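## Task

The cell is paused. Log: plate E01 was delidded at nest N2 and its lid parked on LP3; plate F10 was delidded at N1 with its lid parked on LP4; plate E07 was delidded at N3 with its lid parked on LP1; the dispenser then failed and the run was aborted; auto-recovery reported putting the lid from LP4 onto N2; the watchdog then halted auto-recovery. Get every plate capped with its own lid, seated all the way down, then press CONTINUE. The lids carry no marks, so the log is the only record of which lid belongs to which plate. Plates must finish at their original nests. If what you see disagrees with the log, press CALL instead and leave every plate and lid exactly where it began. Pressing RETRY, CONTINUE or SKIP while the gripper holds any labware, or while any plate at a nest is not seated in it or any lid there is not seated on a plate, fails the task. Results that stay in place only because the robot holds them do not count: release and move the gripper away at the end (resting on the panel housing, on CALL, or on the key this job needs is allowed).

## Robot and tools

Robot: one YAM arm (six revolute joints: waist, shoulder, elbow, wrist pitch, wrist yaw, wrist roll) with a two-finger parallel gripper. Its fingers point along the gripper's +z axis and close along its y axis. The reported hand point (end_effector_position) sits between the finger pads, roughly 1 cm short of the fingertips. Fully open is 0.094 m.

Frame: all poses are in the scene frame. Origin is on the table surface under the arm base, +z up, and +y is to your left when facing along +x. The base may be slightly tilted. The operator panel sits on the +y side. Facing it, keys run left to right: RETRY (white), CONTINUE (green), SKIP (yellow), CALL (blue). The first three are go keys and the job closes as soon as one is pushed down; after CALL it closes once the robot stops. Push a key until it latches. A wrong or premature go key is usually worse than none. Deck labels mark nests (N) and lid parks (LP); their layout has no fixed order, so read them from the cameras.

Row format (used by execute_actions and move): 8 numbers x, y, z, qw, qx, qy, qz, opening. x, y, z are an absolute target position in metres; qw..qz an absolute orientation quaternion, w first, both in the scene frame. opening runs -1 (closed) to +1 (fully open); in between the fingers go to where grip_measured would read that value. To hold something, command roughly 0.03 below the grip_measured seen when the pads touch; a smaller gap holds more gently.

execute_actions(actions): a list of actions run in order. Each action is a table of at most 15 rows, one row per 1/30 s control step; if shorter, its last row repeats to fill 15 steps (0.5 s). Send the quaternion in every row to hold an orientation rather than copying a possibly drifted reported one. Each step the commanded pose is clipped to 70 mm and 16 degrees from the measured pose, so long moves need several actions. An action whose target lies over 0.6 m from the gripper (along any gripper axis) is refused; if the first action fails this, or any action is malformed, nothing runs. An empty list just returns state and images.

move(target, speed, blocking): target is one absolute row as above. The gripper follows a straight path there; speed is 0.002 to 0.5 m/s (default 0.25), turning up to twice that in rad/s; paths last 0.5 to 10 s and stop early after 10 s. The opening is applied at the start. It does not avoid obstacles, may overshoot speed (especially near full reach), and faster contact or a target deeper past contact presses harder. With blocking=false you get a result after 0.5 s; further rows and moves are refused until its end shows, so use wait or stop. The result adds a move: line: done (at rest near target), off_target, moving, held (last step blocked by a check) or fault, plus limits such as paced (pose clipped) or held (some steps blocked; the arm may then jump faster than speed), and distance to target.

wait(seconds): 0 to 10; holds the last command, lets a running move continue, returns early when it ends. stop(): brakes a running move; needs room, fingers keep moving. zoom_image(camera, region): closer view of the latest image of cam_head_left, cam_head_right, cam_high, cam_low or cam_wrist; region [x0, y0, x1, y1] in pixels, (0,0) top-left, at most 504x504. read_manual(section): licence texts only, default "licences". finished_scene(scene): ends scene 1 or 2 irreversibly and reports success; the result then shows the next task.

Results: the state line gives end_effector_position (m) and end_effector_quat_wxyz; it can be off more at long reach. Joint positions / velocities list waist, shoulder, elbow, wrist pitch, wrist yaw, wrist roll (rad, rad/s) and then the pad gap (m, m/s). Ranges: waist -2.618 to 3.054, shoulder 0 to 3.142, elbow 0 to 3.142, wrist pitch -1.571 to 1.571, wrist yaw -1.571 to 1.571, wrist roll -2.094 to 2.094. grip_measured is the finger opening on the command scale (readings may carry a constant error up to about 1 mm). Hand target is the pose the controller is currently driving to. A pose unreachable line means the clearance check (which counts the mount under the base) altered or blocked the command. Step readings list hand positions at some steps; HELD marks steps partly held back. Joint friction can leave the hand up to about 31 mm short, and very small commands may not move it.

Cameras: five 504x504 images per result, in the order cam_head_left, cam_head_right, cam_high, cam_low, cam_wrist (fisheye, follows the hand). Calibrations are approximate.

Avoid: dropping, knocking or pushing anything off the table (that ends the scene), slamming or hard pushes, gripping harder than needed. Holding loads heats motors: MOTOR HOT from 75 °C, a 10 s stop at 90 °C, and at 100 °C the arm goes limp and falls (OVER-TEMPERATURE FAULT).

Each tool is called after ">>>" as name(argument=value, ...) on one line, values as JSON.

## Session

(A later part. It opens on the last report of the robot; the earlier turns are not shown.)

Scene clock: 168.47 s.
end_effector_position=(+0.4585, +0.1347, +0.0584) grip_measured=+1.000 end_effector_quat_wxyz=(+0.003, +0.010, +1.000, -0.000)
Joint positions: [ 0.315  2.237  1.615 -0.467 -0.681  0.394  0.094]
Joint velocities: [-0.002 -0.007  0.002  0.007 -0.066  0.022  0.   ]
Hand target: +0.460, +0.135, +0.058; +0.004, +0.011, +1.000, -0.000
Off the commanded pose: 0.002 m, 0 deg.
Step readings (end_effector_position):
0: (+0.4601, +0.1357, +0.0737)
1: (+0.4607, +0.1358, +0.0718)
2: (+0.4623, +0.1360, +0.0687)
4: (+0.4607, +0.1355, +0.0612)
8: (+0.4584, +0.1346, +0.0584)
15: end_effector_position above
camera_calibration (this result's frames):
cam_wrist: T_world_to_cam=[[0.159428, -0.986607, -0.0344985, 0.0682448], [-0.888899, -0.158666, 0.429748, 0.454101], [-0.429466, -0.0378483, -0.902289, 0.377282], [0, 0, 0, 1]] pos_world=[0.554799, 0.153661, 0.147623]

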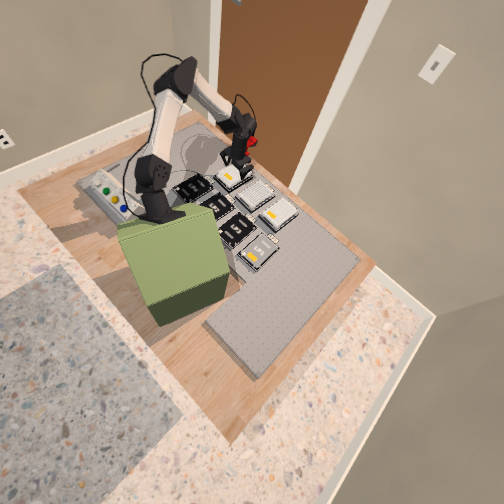

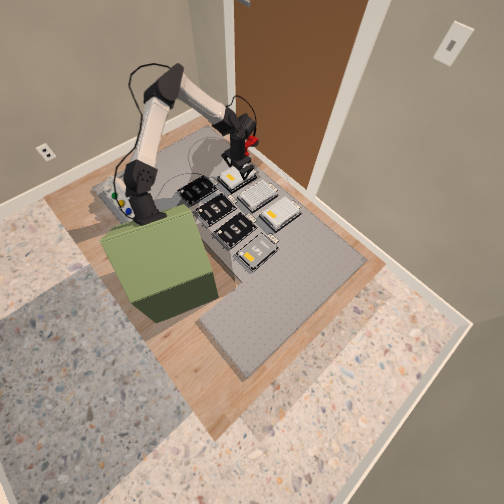

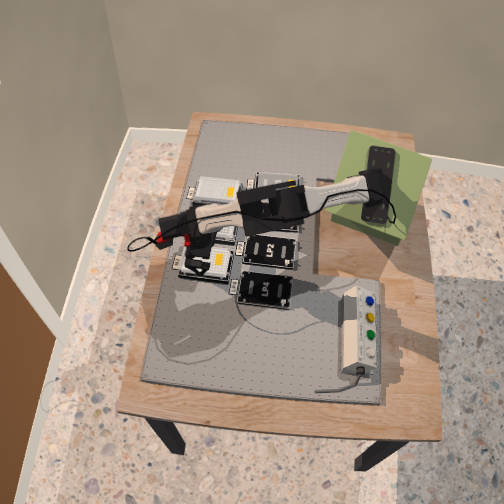

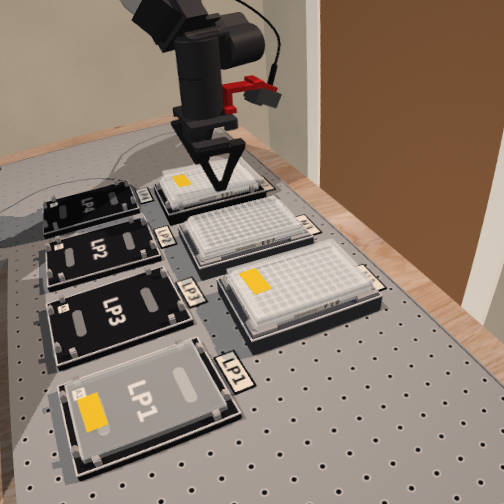

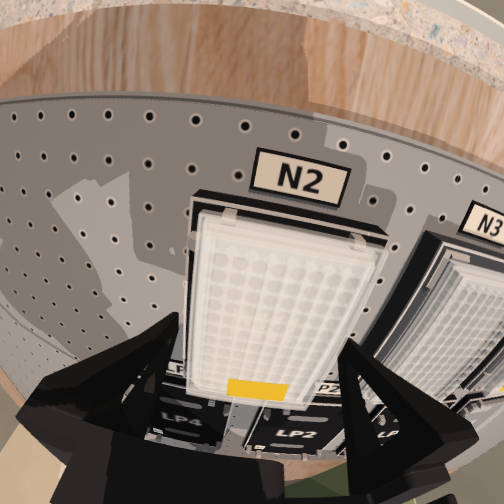

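>>> execute_actions(actions=[[[0.4585,0.1347,0.0584,0.003,0.010,1,0,0.765]],[[0.438,0.131,0.062,-0.010,0.010,1,0,0.765],[0.438,0.131,0.062,-0.010,0.010,1,0,0.765],[0.452,0.1325,0.059,0.002,0.010,1,0,0.765]]])

>>> zoom_image(camera="cam_wrist", region=[150,130,410,390])

Scene clock: 170.03 s.
end_effector_position=(+0.4528, +0.1319, +0.0595) grip_measured=+0.784 end_effector_quat_wxyz=(+0.002, +0.010, +1.000, -0.004)
Joint positions: [ 0.314  2.22   1.582 -0.457 -0.675  0.389  0.084]
Joint velocities: [-0.002  0.002  0.012 -0.022 -0.007 -0.007 -0.   ]
Hand target: +0.452, +0.133, +0.059; +0.002, +0.010, +1.000, -0.000
Off the commanded pose: 0.001 m, 0 deg.
Step readings (end_effector_position; steps 1 to 15: 1st action; 16 to 30: 2nd action):
0: (+0.4585, +0.1347, +0.0584)
1: (+0.4586, +0.1345, +0.0584)
2: (+0.4586, +0.1331, +0.0585)
4: (+0.4588, +0.1327, +0.0586)
8: (+0.4587, +0.1328, +0.0586)
15: (+0.4587, +0.1328, +0.0586)
16: (+0.4575, +0.1324, +0.0587)
17: (+0.4537, +0.1318, +0.0594)
19: (+0.4519, +0.1315, +0.0595)
23: (+0.4525, +0.1318, +0.0595)
30: end_effector_position above
camera_calibration (this result's frames):
cam_wrist: T_world_to_cam=[[0.159808, -0.986754, -0.0279024, 0.0659204], [-0.887738, -0.156019, 0.433104, 0.447062], [-0.43172, -0.0444436, -0.900912, 0.377547], [0, 0, 0, 1]] pos_world=[0.549334, 0.151577, 0.148352]

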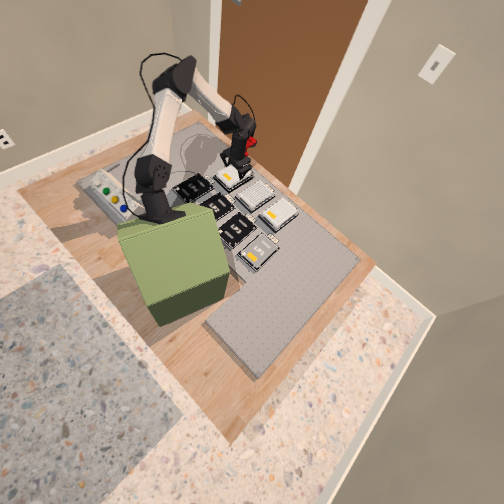

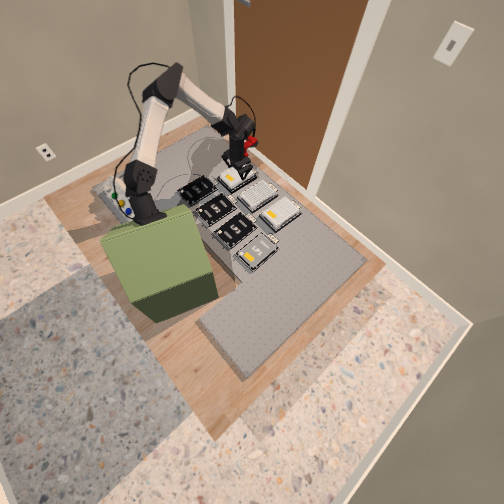

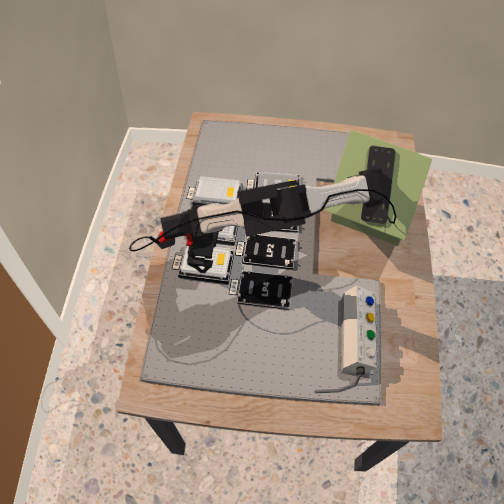

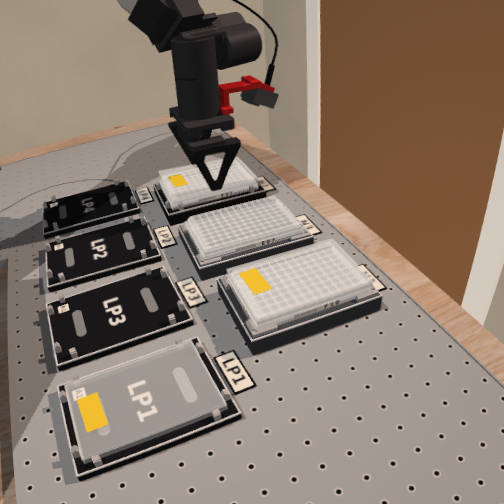

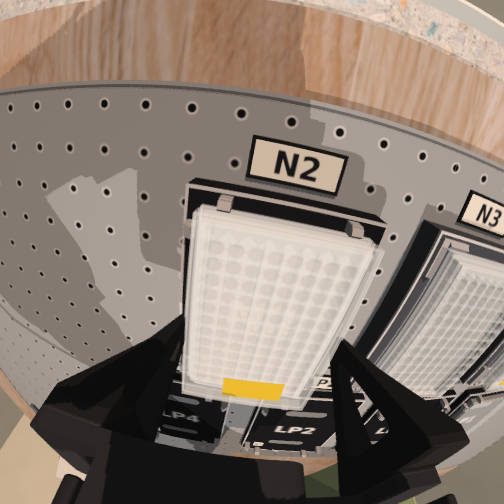

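Region (150, 130, 410, 390) of cam_wrist's 504x504 image, scaled by 1.938, with more detail than that image has.

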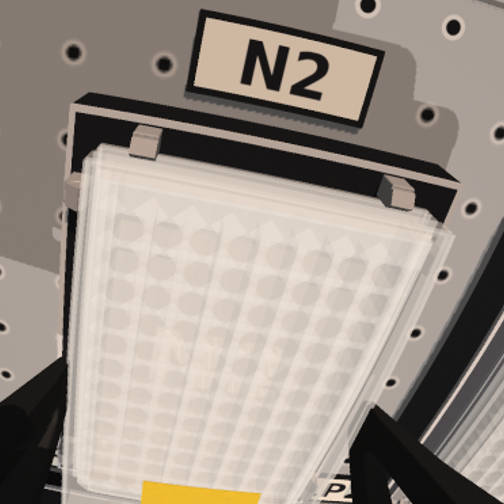

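>>> execute_actions(actions=[[[0.4528,0.1319,0.0595,0.002,0.010,1,0,1]]])

>>> zoom_image(camera="cam_wrist", region=[150,130,410,390])

>>> zoom_image(camera="cam_low", region=[150,150,280,230])

Scene clock: 171.27 s.
end_effector_position=(+0.4528, +0.1319, +0.0595) grip_measured=+1.000 end_effector_quat_wxyz=(+0.002, +0.010, +1.000, -0.004)
Joint positions: [ 0.314  2.22   1.582 -0.457 -0.675  0.389  0.094]
Joint velocities: [-0.002  0.007 -0.012  0.037  0.007  0.037  0.   ]
Hand target: +0.453, +0.132, +0.059; +0.002, +0.010, +1.000, -0.000
Off the commanded pose: 0.000 m, 0 deg.
Step readings (end_effector_position):
0: (+0.4528, +0.1319, +0.0595)
1: (+0.4528, +0.1319, +0.0595)
2: (+0.4528, +0.1319, +0.0595)
4: (+0.4528, +0.1319, +0.0595)
8: (+0.4528, +0.1319, +0.0595)
15: end_effector_position above
camera_calibration (this result's frames):
cam_wrist: T_world_to_cam=[[0.159808, -0.986754, -0.0279024, 0.0659204], [-0.887738, -0.156019, 0.433104, 0.447062], [-0.43172, -0.0444436, -0.900912, 0.377547], [0, 0, 0, 1]] pos_world=[0.549334, 0.151577, 0.148352]

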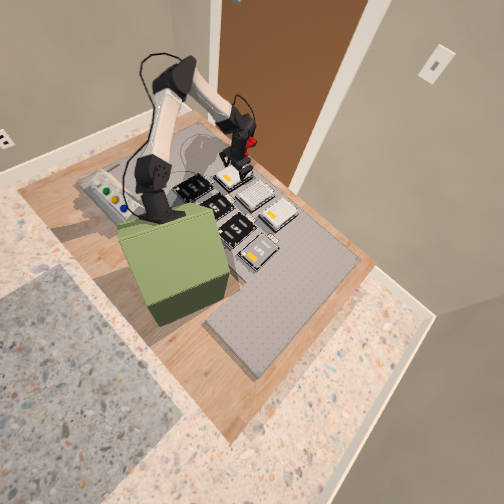

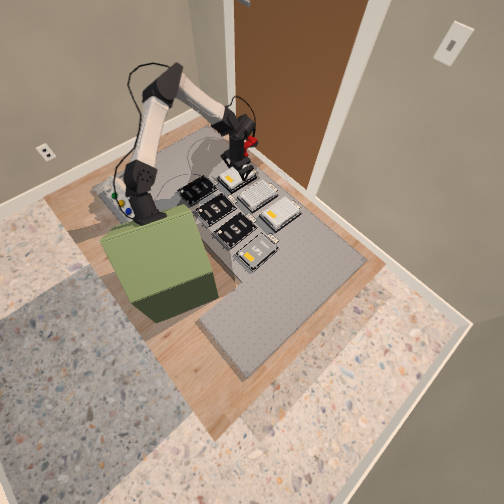

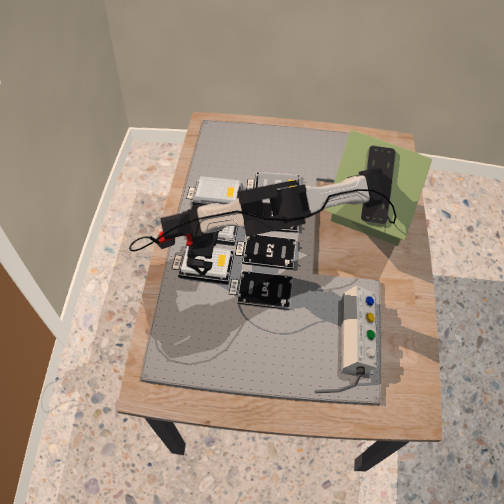

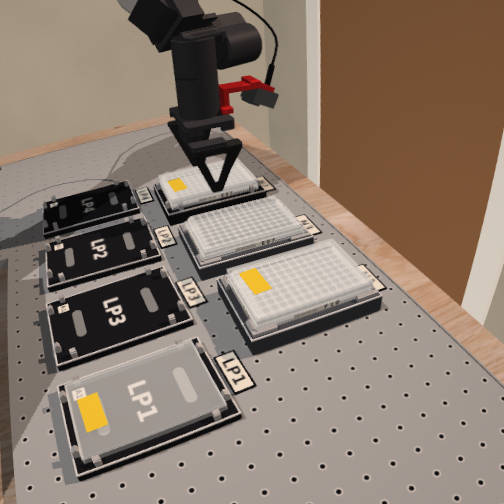

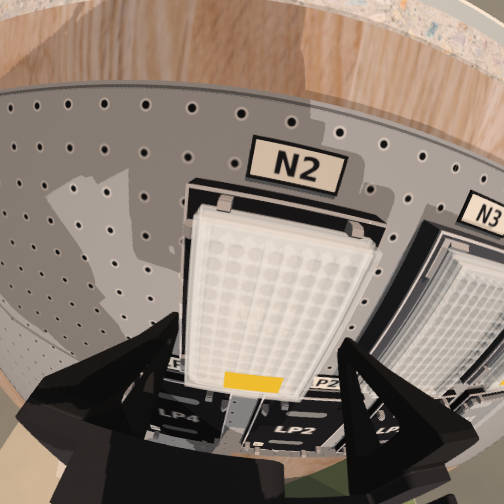

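Region (150, 130, 410, 390) of cam_wrist's 504x504 image, scaled by 1.938, with more detail than that image has.

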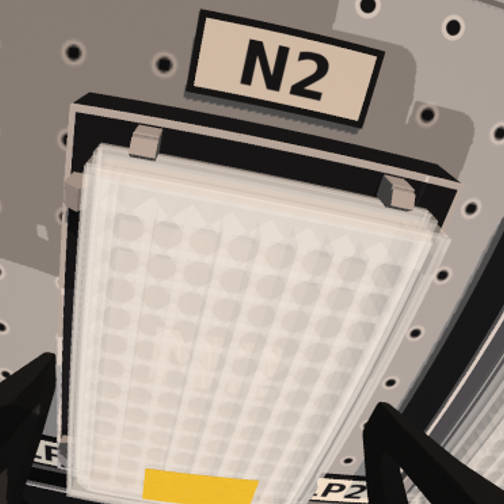

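Region (150, 150, 280, 230) of cam_low's 504x504 image, scaled by 3.877, with more detail than that image has; it fills the top 310 rows of this view, and the rest is white.

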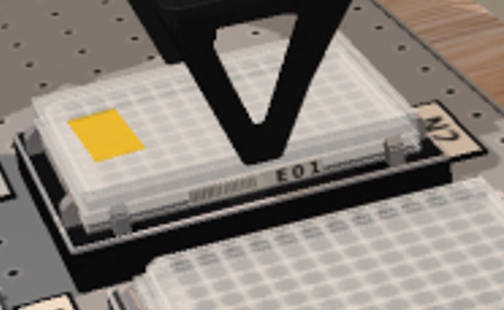

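>>> execute_actions(actions=[])

Scene clock: 172.73 s.
end_effector_position=(+0.4528, +0.1319, +0.0595) grip_measured=+1.000 end_effector_quat_wxyz=(+0.002, +0.010, +1.000, -0.004)
Joint positions: [ 0.314  2.22   1.582 -0.457 -0.675  0.389  0.094]
Joint velocities: [-0.017 -0.017  0.002  0.037 -0.066 -0.051  0.   ]
Hand target: +0.453, +0.132, +0.059; +0.002, +0.010, +1.000, -0.000
Off the commanded pose: 0.000 m, 0 deg.
camera_calibration (this result's frames):
cam_wrist: T_world_to_cam=[[0.159808, -0.986754, -0.0279024, 0.0659204], [-0.887738, -0.156019, 0.433104, 0.447062], [-0.43172, -0.0444436, -0.900912, 0.377547], [0, 0, 0, 1]] pos_world=[0.549334, 0.151577, 0.148352]

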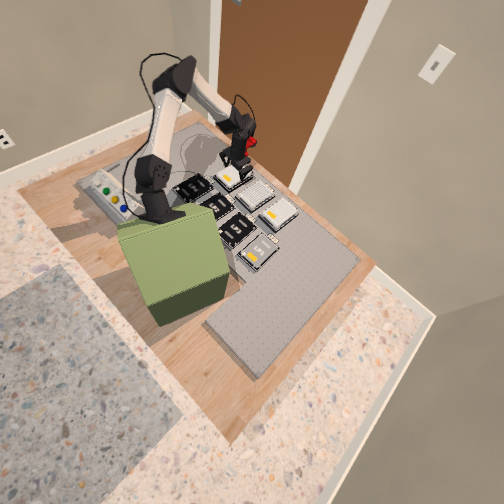

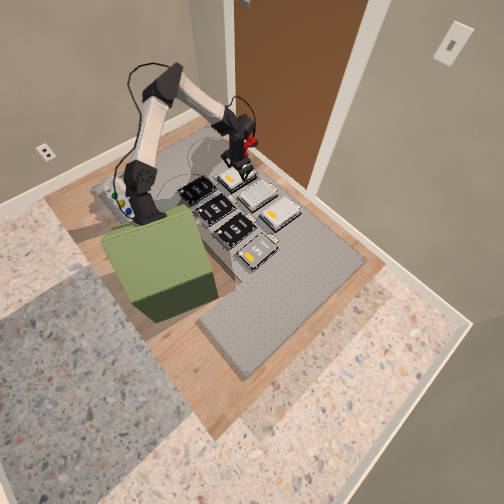

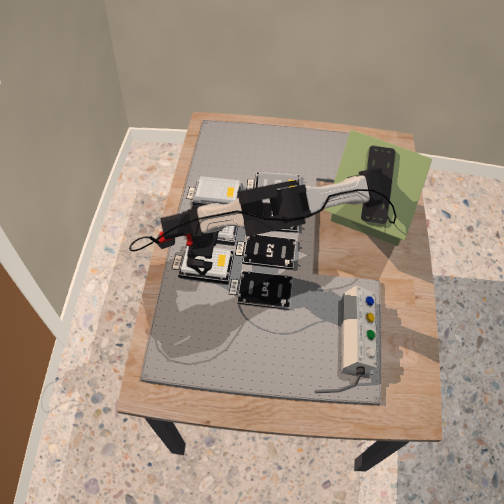

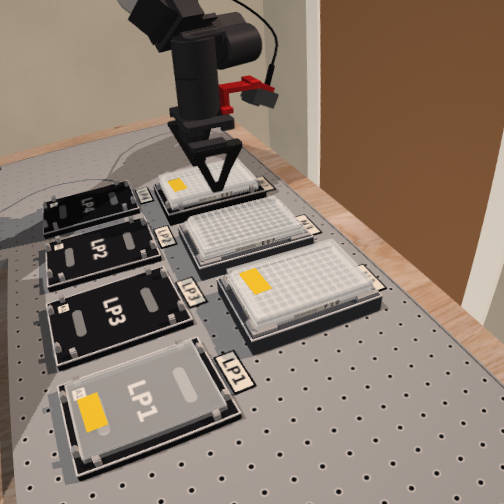

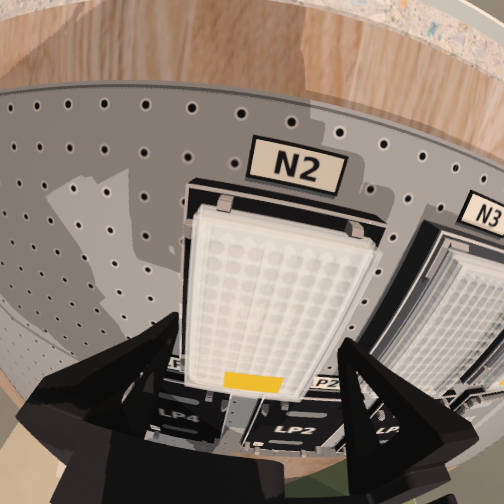

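>>> execute_actions(actions=[[[0.453,0.132,0.125,0,0.010,1,0,1]]])

>>> move(target=[0.29,-0.20,0.13,0,-0.017,1,0,1], speed=0.3)

Scene clock: 173.63 s.
end_effector_position=(+0.4583, +0.1299, +0.1288) grip_measured=+1.000 end_effector_quat_wxyz=(+0.014, +0.011, +1.000, -0.003)
Joint positions: [ 0.206  2.093  1.579 -0.631 -0.717  0.284  0.094]
Joint velocities: [ 0.002 -0.012 -0.002 -0.154  0.007 -0.081  0.   ]
Hand target: +0.453, +0.132, +0.125; -0.000, +0.010, +1.000, +0.000
Off the commanded pose: 0.007 m, 2 deg.
Step readings (end_effector_position):
0: (+0.4528, +0.1319, +0.0595)
1: (+0.4523, +0.1324, +0.0640)
2: (+0.4498, +0.1318, +0.0713)
4: (+0.4547, +0.1317, +0.0936)
8: (+0.4659, +0.1308, +0.1273)
15: end_effector_position above
camera_calibration (this result's frames):
cam_wrist: T_world_to_cam=[[0.158741, -0.986971, -0.026253, 0.0653019], [-0.898253, -0.155406, 0.411084, 0.429167], [-0.409808, -0.0416739, -0.911219, 0.433129], [0, 0, 0, 1]] pos_world=[0.552635, 0.149197, 0.219966]

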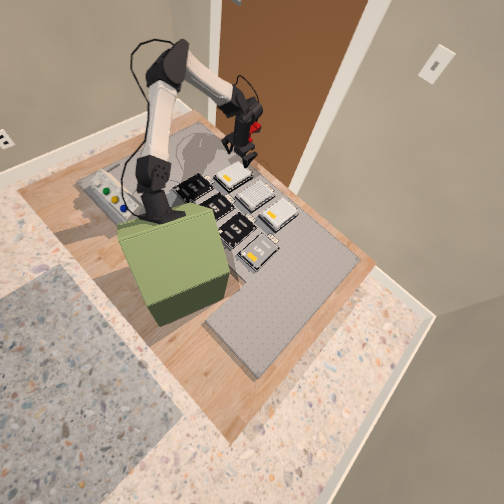

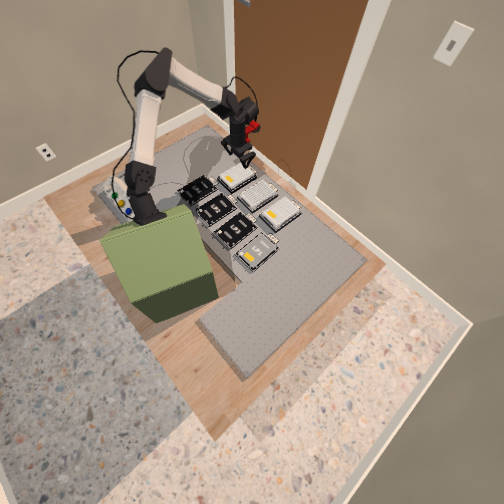

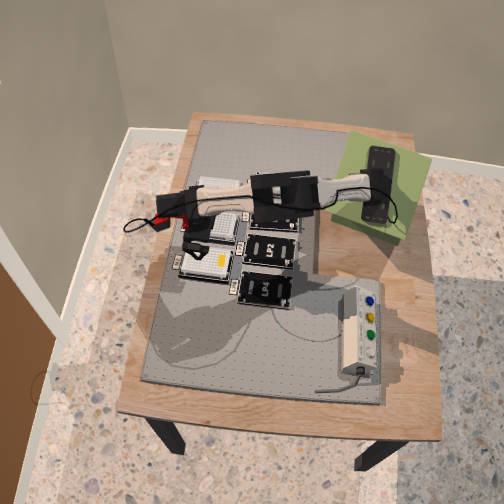

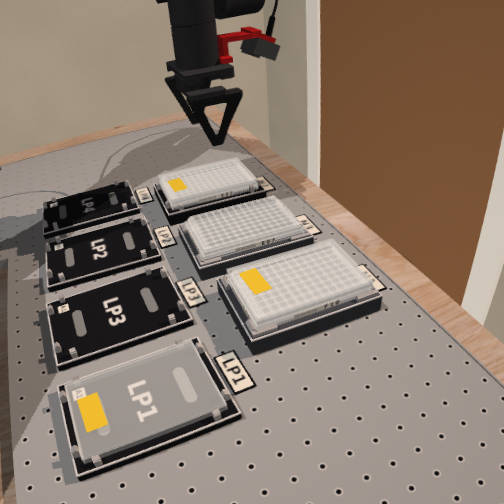

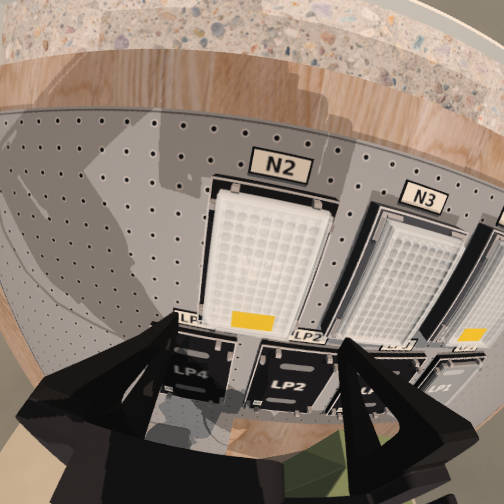

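Scene clock: 175.60 s.
end_effector_position=(+0.2851, -0.1972, +0.1304) grip_measured=+1.000 end_effector_quat_wxyz=(+0.001, -0.013, +1.000, +0.002)
Joint positions: [-0.45   2.636  1.28  -0.473 -0.781 -0.699  0.094]
Joint velocities: [ 0.012 -0.012 -0.012 -0.007 -0.051 -0.022  0.   ]
Hand target: +0.288, -0.200, +0.130; -0.001, -0.017, +1.000, +0.002
Off the commanded pose: 0.006 m, 1 deg.
move: done
camera_calibration (this result's frames):
cam_wrist: T_world_to_cam=[[0.204514, -0.978079, -0.0391869, -0.239622], [-0.878872, -0.201102, 0.4326, 0.204718], [-0.430997, -0.0540322, -0.900734, 0.352224], [0, 0, 0, 1]] pos_world=[0.380735, -0.174168, 0.219309]

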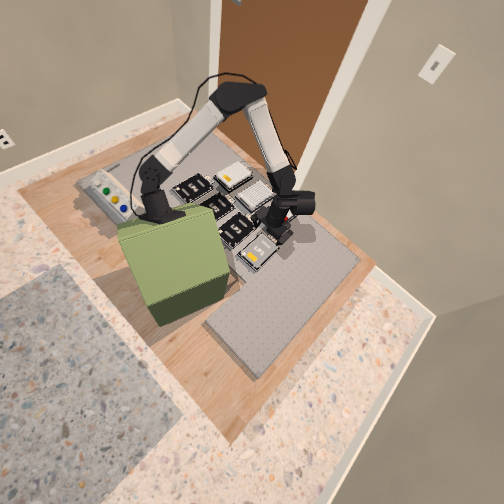

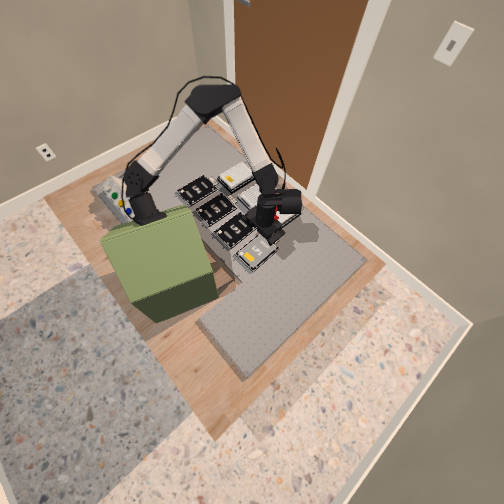

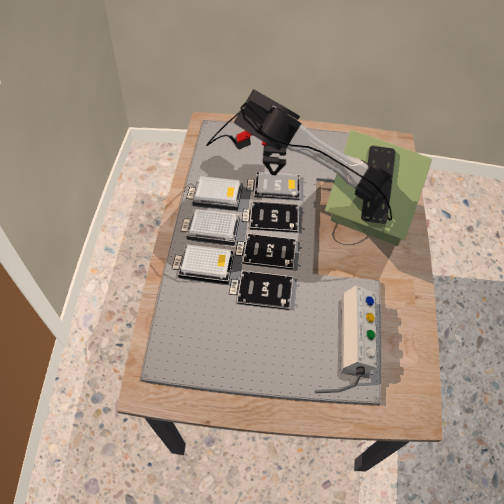

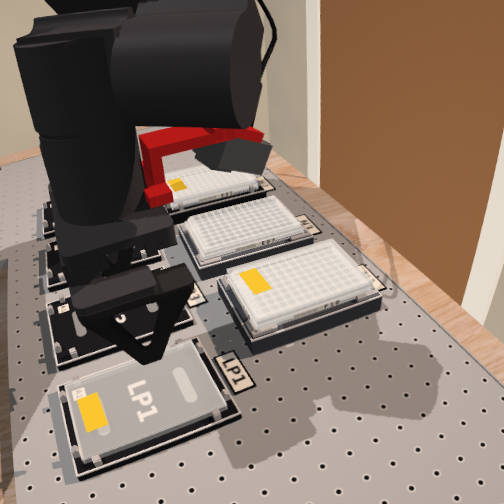

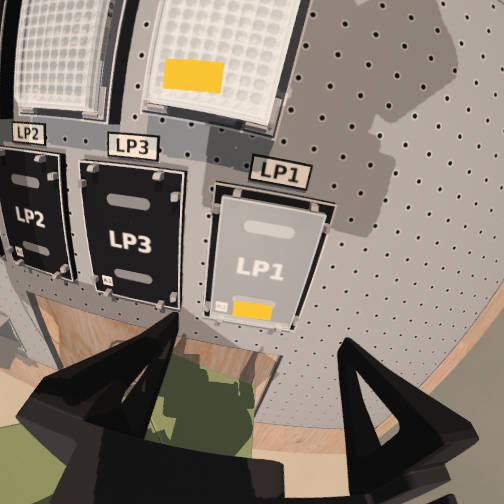

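>>> zoom_image(camera="cam_wrist", region=[190,170,350,350])

Region (190, 170, 350, 350) of cam_wrist's 504x504 image, scaled by 2.800, with more detail than that image has.

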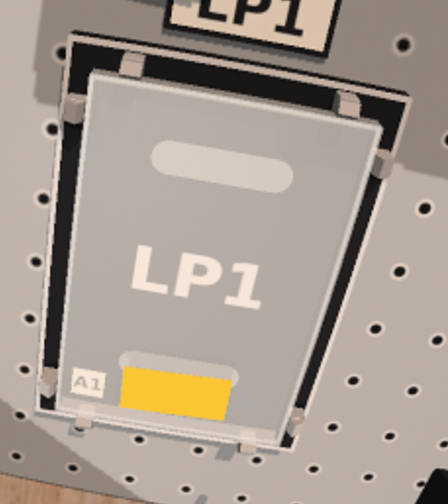

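>>> move(target=[0.268,-0.198,0.075,0,-0.019,1,0,1], speed=0.1)

Scene clock: 178.80 s.
end_effector_position=(+0.2810, -0.2036, +0.0831) grip_measured=+1.000 end_effector_quat_wxyz=(+0.010, -0.028, +1.000, -0.010)
Joint positions: [-0.364  2.725  1.232 -0.211 -0.79  -0.582  0.094]
Joint velocities: [ 0.002  0.002 -0.012  0.022 -0.022  0.051  0.   ]
Hand target: +0.268, -0.198, +0.075; -0.000, -0.019, +1.000, -0.000
Off the commanded pose: 0.016 m, 2 deg.
move: off_target
camera_calibration (this result's frames):
cam_wrist: T_world_to_cam=[[0.234912, -0.971927, -0.0131862, -0.256307], [-0.880334, -0.218487, 0.421042, 0.218161], [-0.412103, -0.0872997, -0.906945, 0.295954], [0, 0, 0, 1]] pos_world=[0.374228, -0.17561, 0.173179]

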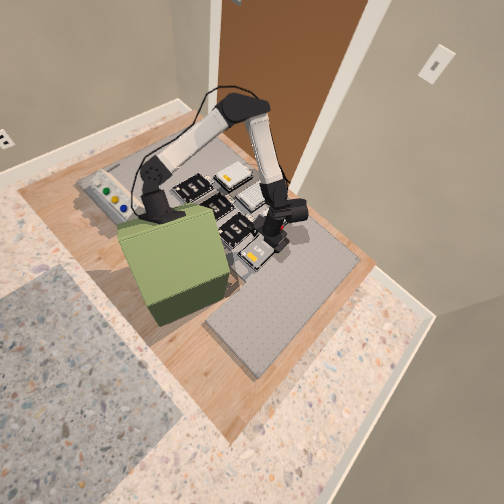

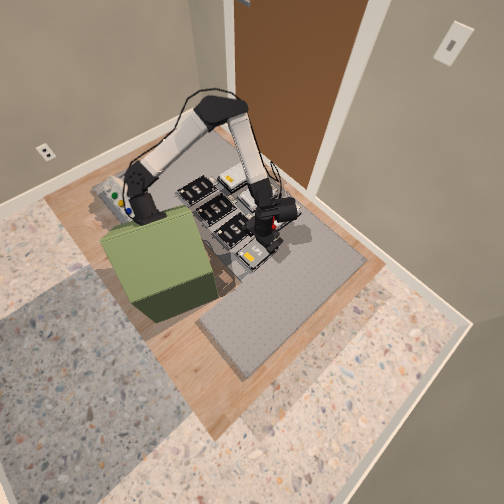

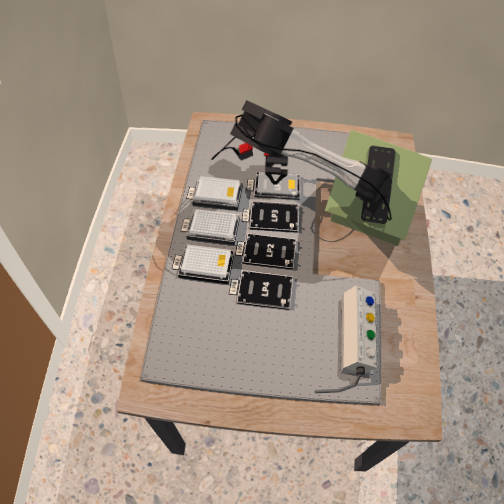

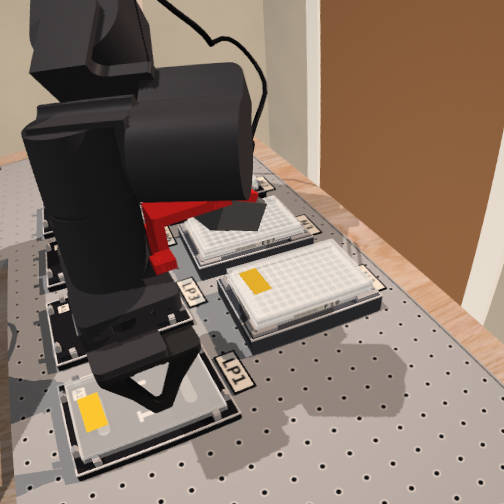

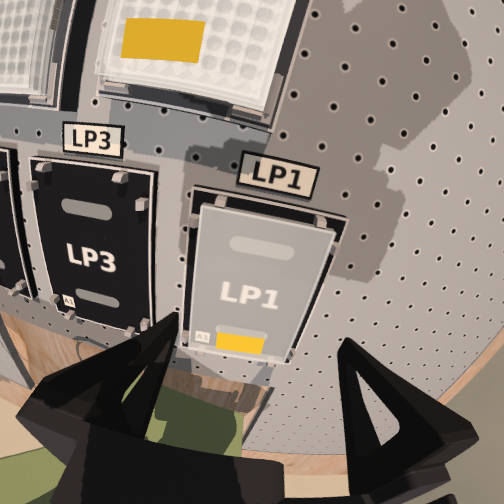

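>>> execute_actions(actions=[[[0.248,-0.188,0.07,0,-0.019,1,0,1],[0.248,-0.188,0.07,0,-0.019,1,0,1],[0.248,-0.188,0.07,0,-0.019,1,0,1],[0.248,-0.188,0.07,0,-0.019,1,0,1],[0.266,-0.197,0.07,0,-0.019,1,0,1]]])

Scene clock: 179.60 s.
end_effector_position=(+0.2592, -0.1958, +0.0740) grip_measured=+1.000 end_effector_quat_wxyz=(-0.001, -0.013, +1.000, -0.001)
Joint positions: [-0.355  2.734  1.167 -0.169 -0.794 -0.566  0.094]
Joint velocities: [ 0.012 -0.002 -0.002  0.037 -0.022 -0.022  0.   ]
Hand target: +0.266, -0.197, +0.070; +0.000, -0.019, +1.000, -0.000
Off the commanded pose: 0.008 m, 1 deg.
Step readings (end_effector_position):
0: (+0.2813, -0.2038, +0.0831)
1: (+0.2794, -0.2034, +0.0822)
2: (+0.2751, -0.2015, +0.0814)
4: (+0.2608, -0.1962, +0.0780)
8: (+0.2546, -0.1944, +0.0735)
15: end_effector_position above
camera_calibration (this result's frames):
cam_wrist: T_world_to_cam=[[0.204142, -0.978335, -0.0344354, -0.235484], [-0.877066, -0.19841, 0.437481, 0.206375], [-0.434836, -0.0591063, -0.898568, 0.290176], [0, 0, 0, 1]] pos_world=[0.355256, -0.172284, 0.162349]

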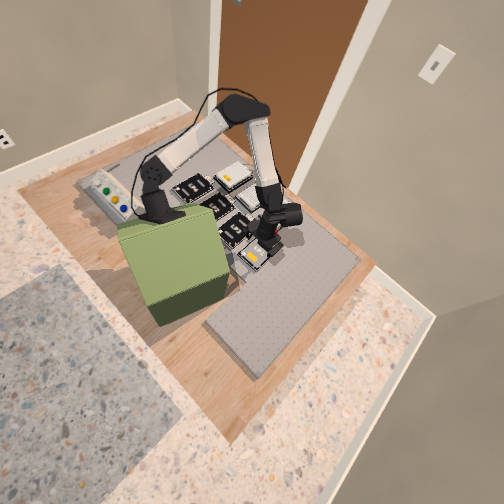

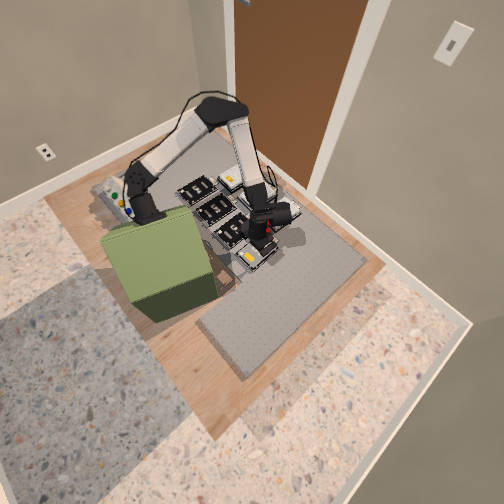

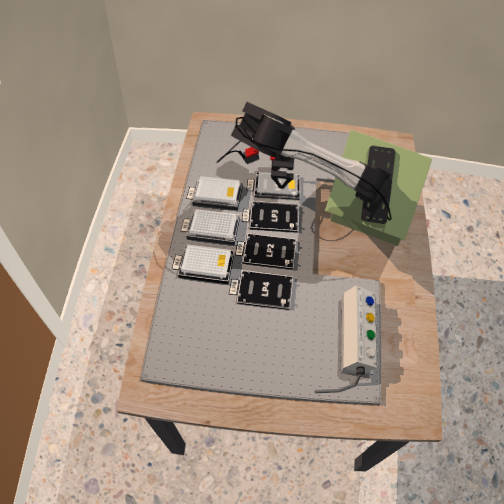

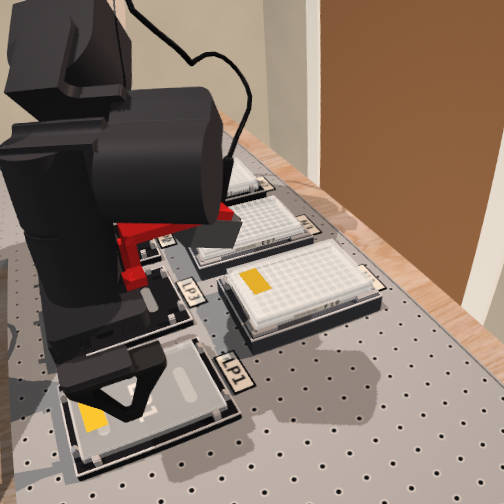

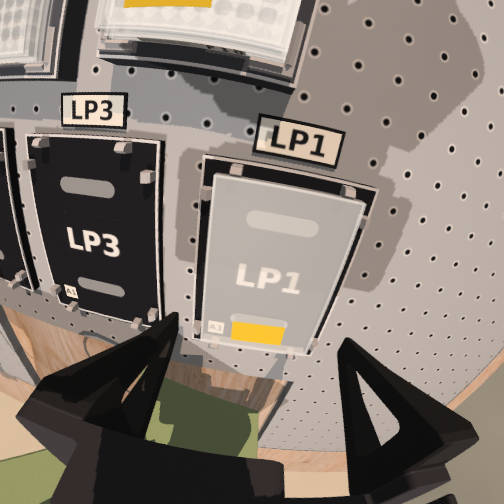

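>>> execute_actions(actions=[[[0.266,-0.198,0.032,0,-0.019,1,0,1]]])

Scene clock: 180.43 s.
end_effector_position=(+0.2603, -0.1957, +0.0382) grip_measured=+1.000 end_effector_quat_wxyz=(-0.005, -0.013, +1.000, -0.001)
Joint positions: [-0.269  2.815  1.189 -0.03  -0.801 -0.451  0.094]
Joint velocities: [-0.002  0.002 -0.012  0.11  -0.037 -0.037  0.   ]
Hand target: +0.266, -0.198, +0.032; -0.000, -0.019, +1.000, -0.000
Off the commanded pose: 0.009 m, 1 deg.
Step readings (end_effector_position):
0: (+0.2592, -0.1958, +0.0740)
1: (+0.2595, -0.1960, +0.0709)
2: (+0.2609, -0.1968, +0.0650)
4: (+0.2589, -0.1950, +0.0497)
8: (+0.2574, -0.1939, +0.0390)
15: end_effector_position above
camera_calibration (this result's frames):
cam_wrist: T_world_to_cam=[[0.204917, -0.978152, -0.0350311, -0.236955], [-0.873902, -0.198961, 0.443521, 0.221839], [-0.440801, -0.0602712, -0.895579, 0.259667], [0, 0, 0, 1]] pos_world=[0.356883, -0.17199, 0.125861]

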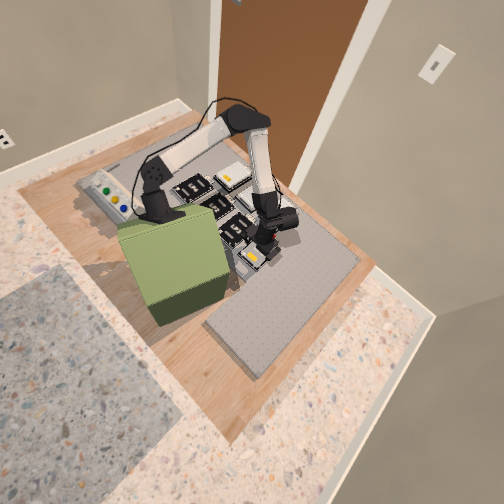

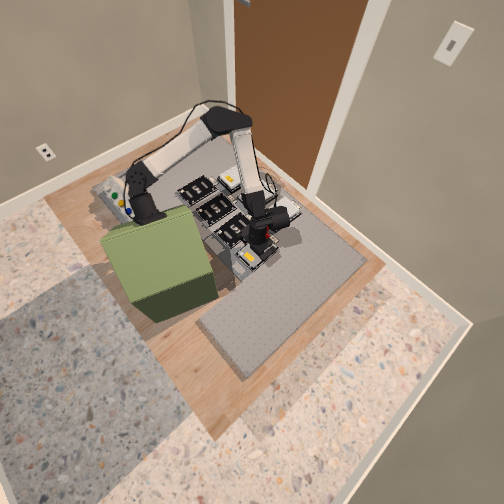

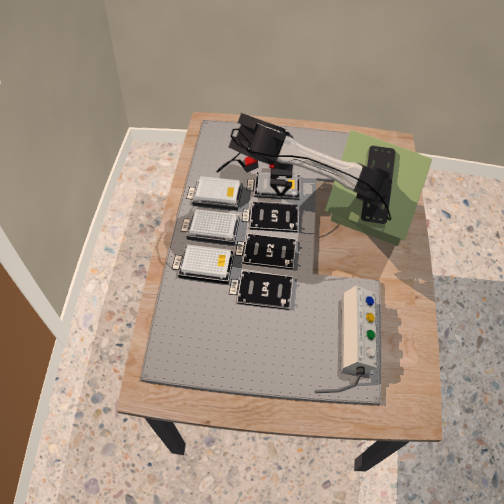

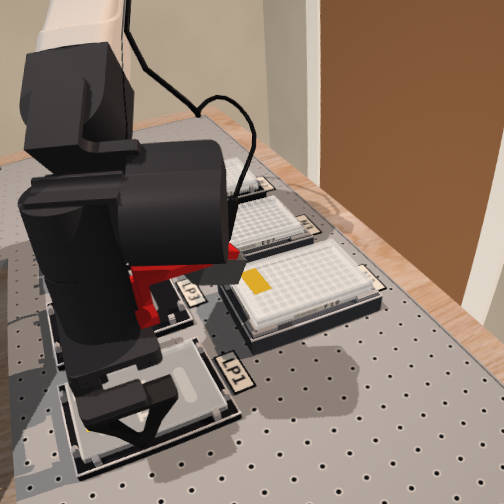

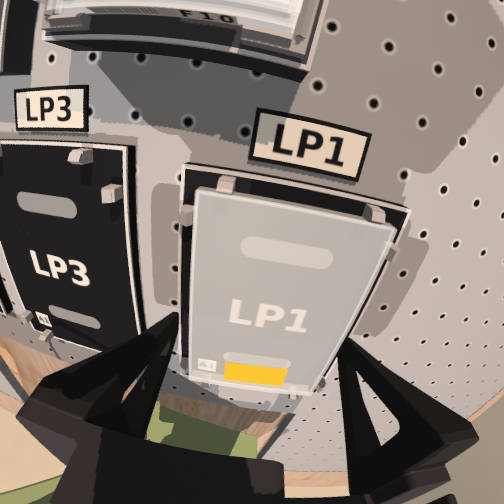

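>>> execute_actions(actions=[[[0.284,-0.208,0.018,0.008,-0.019,1,0,1],[0.284,-0.208,0.018,0.008,-0.019,1,0,1],[0.268,-0.199,0.033,0,-0.019,1,0,1]]])

Scene clock: 181.30 s.
end_effector_position=(+0.2677, -0.2012, +0.0338) grip_measured=+1.000 end_effector_quat_wxyz=(-0.001, -0.010, +1.000, -0.001)
Joint positions: [-0.265  2.84   1.232 -0.034 -0.805 -0.431  0.094]
Joint velocities: [-0.012 -0.012 -0.002 -0.007  0.007  0.037  0.   ]
Hand target: +0.268, -0.199, +0.033; -0.000, -0.019, +1.000, -0.000
Off the commanded pose: 0.002 m, 1 deg.
Step readings (end_effector_position):
0: (+0.2615, -0.1962, +0.0382)
1: (+0.2632, -0.1972, +0.0368)
2: (+0.2672, -0.2006, +0.0337)
4: (+0.2677, -0.2012, +0.0338)
8: (+0.2677, -0.2012, +0.0338)
15: end_effector_position above
camera_calibration (this result's frames):
cam_wrist: T_world_to_cam=[[0.198192, -0.979578, -0.0338671, -0.242532], [-0.878665, -0.192875, 0.436745, 0.231922], [-0.434358, -0.0568016, -0.898948, 0.257834], [0, 0, 0, 1]] pos_world=[0.363842, -0.178202, 0.122274]

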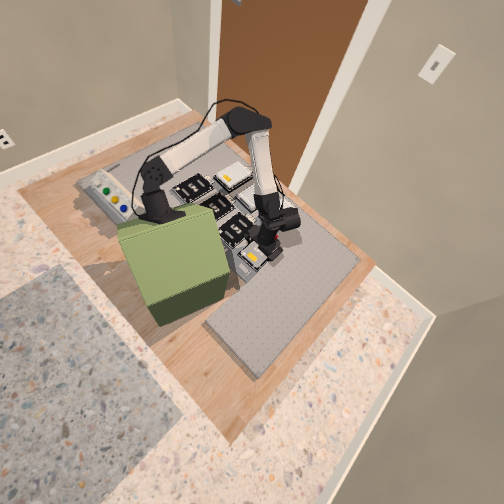

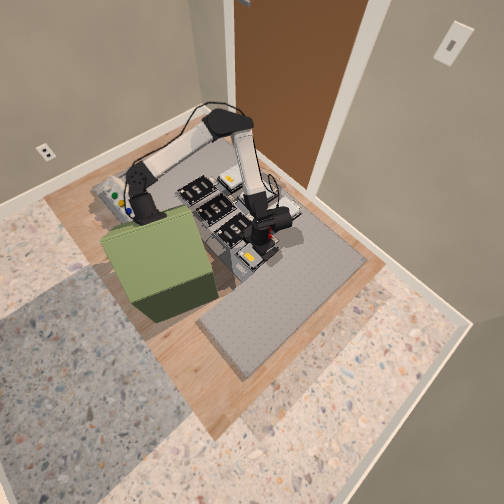

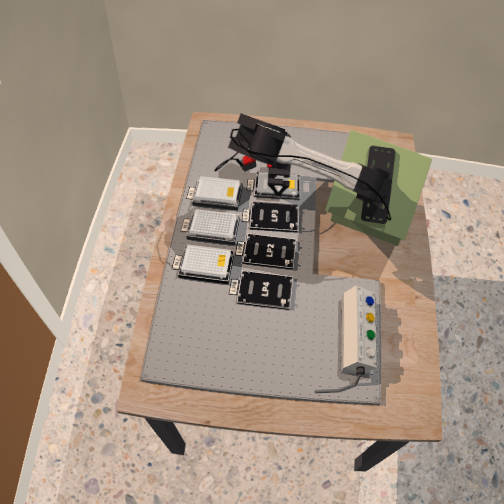

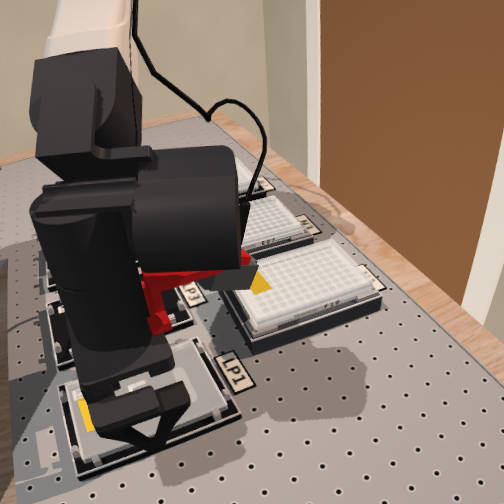

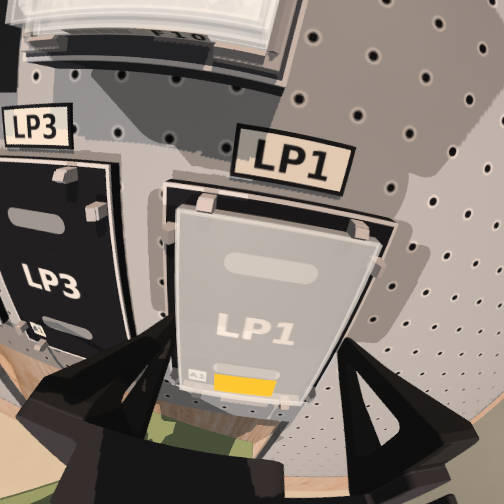

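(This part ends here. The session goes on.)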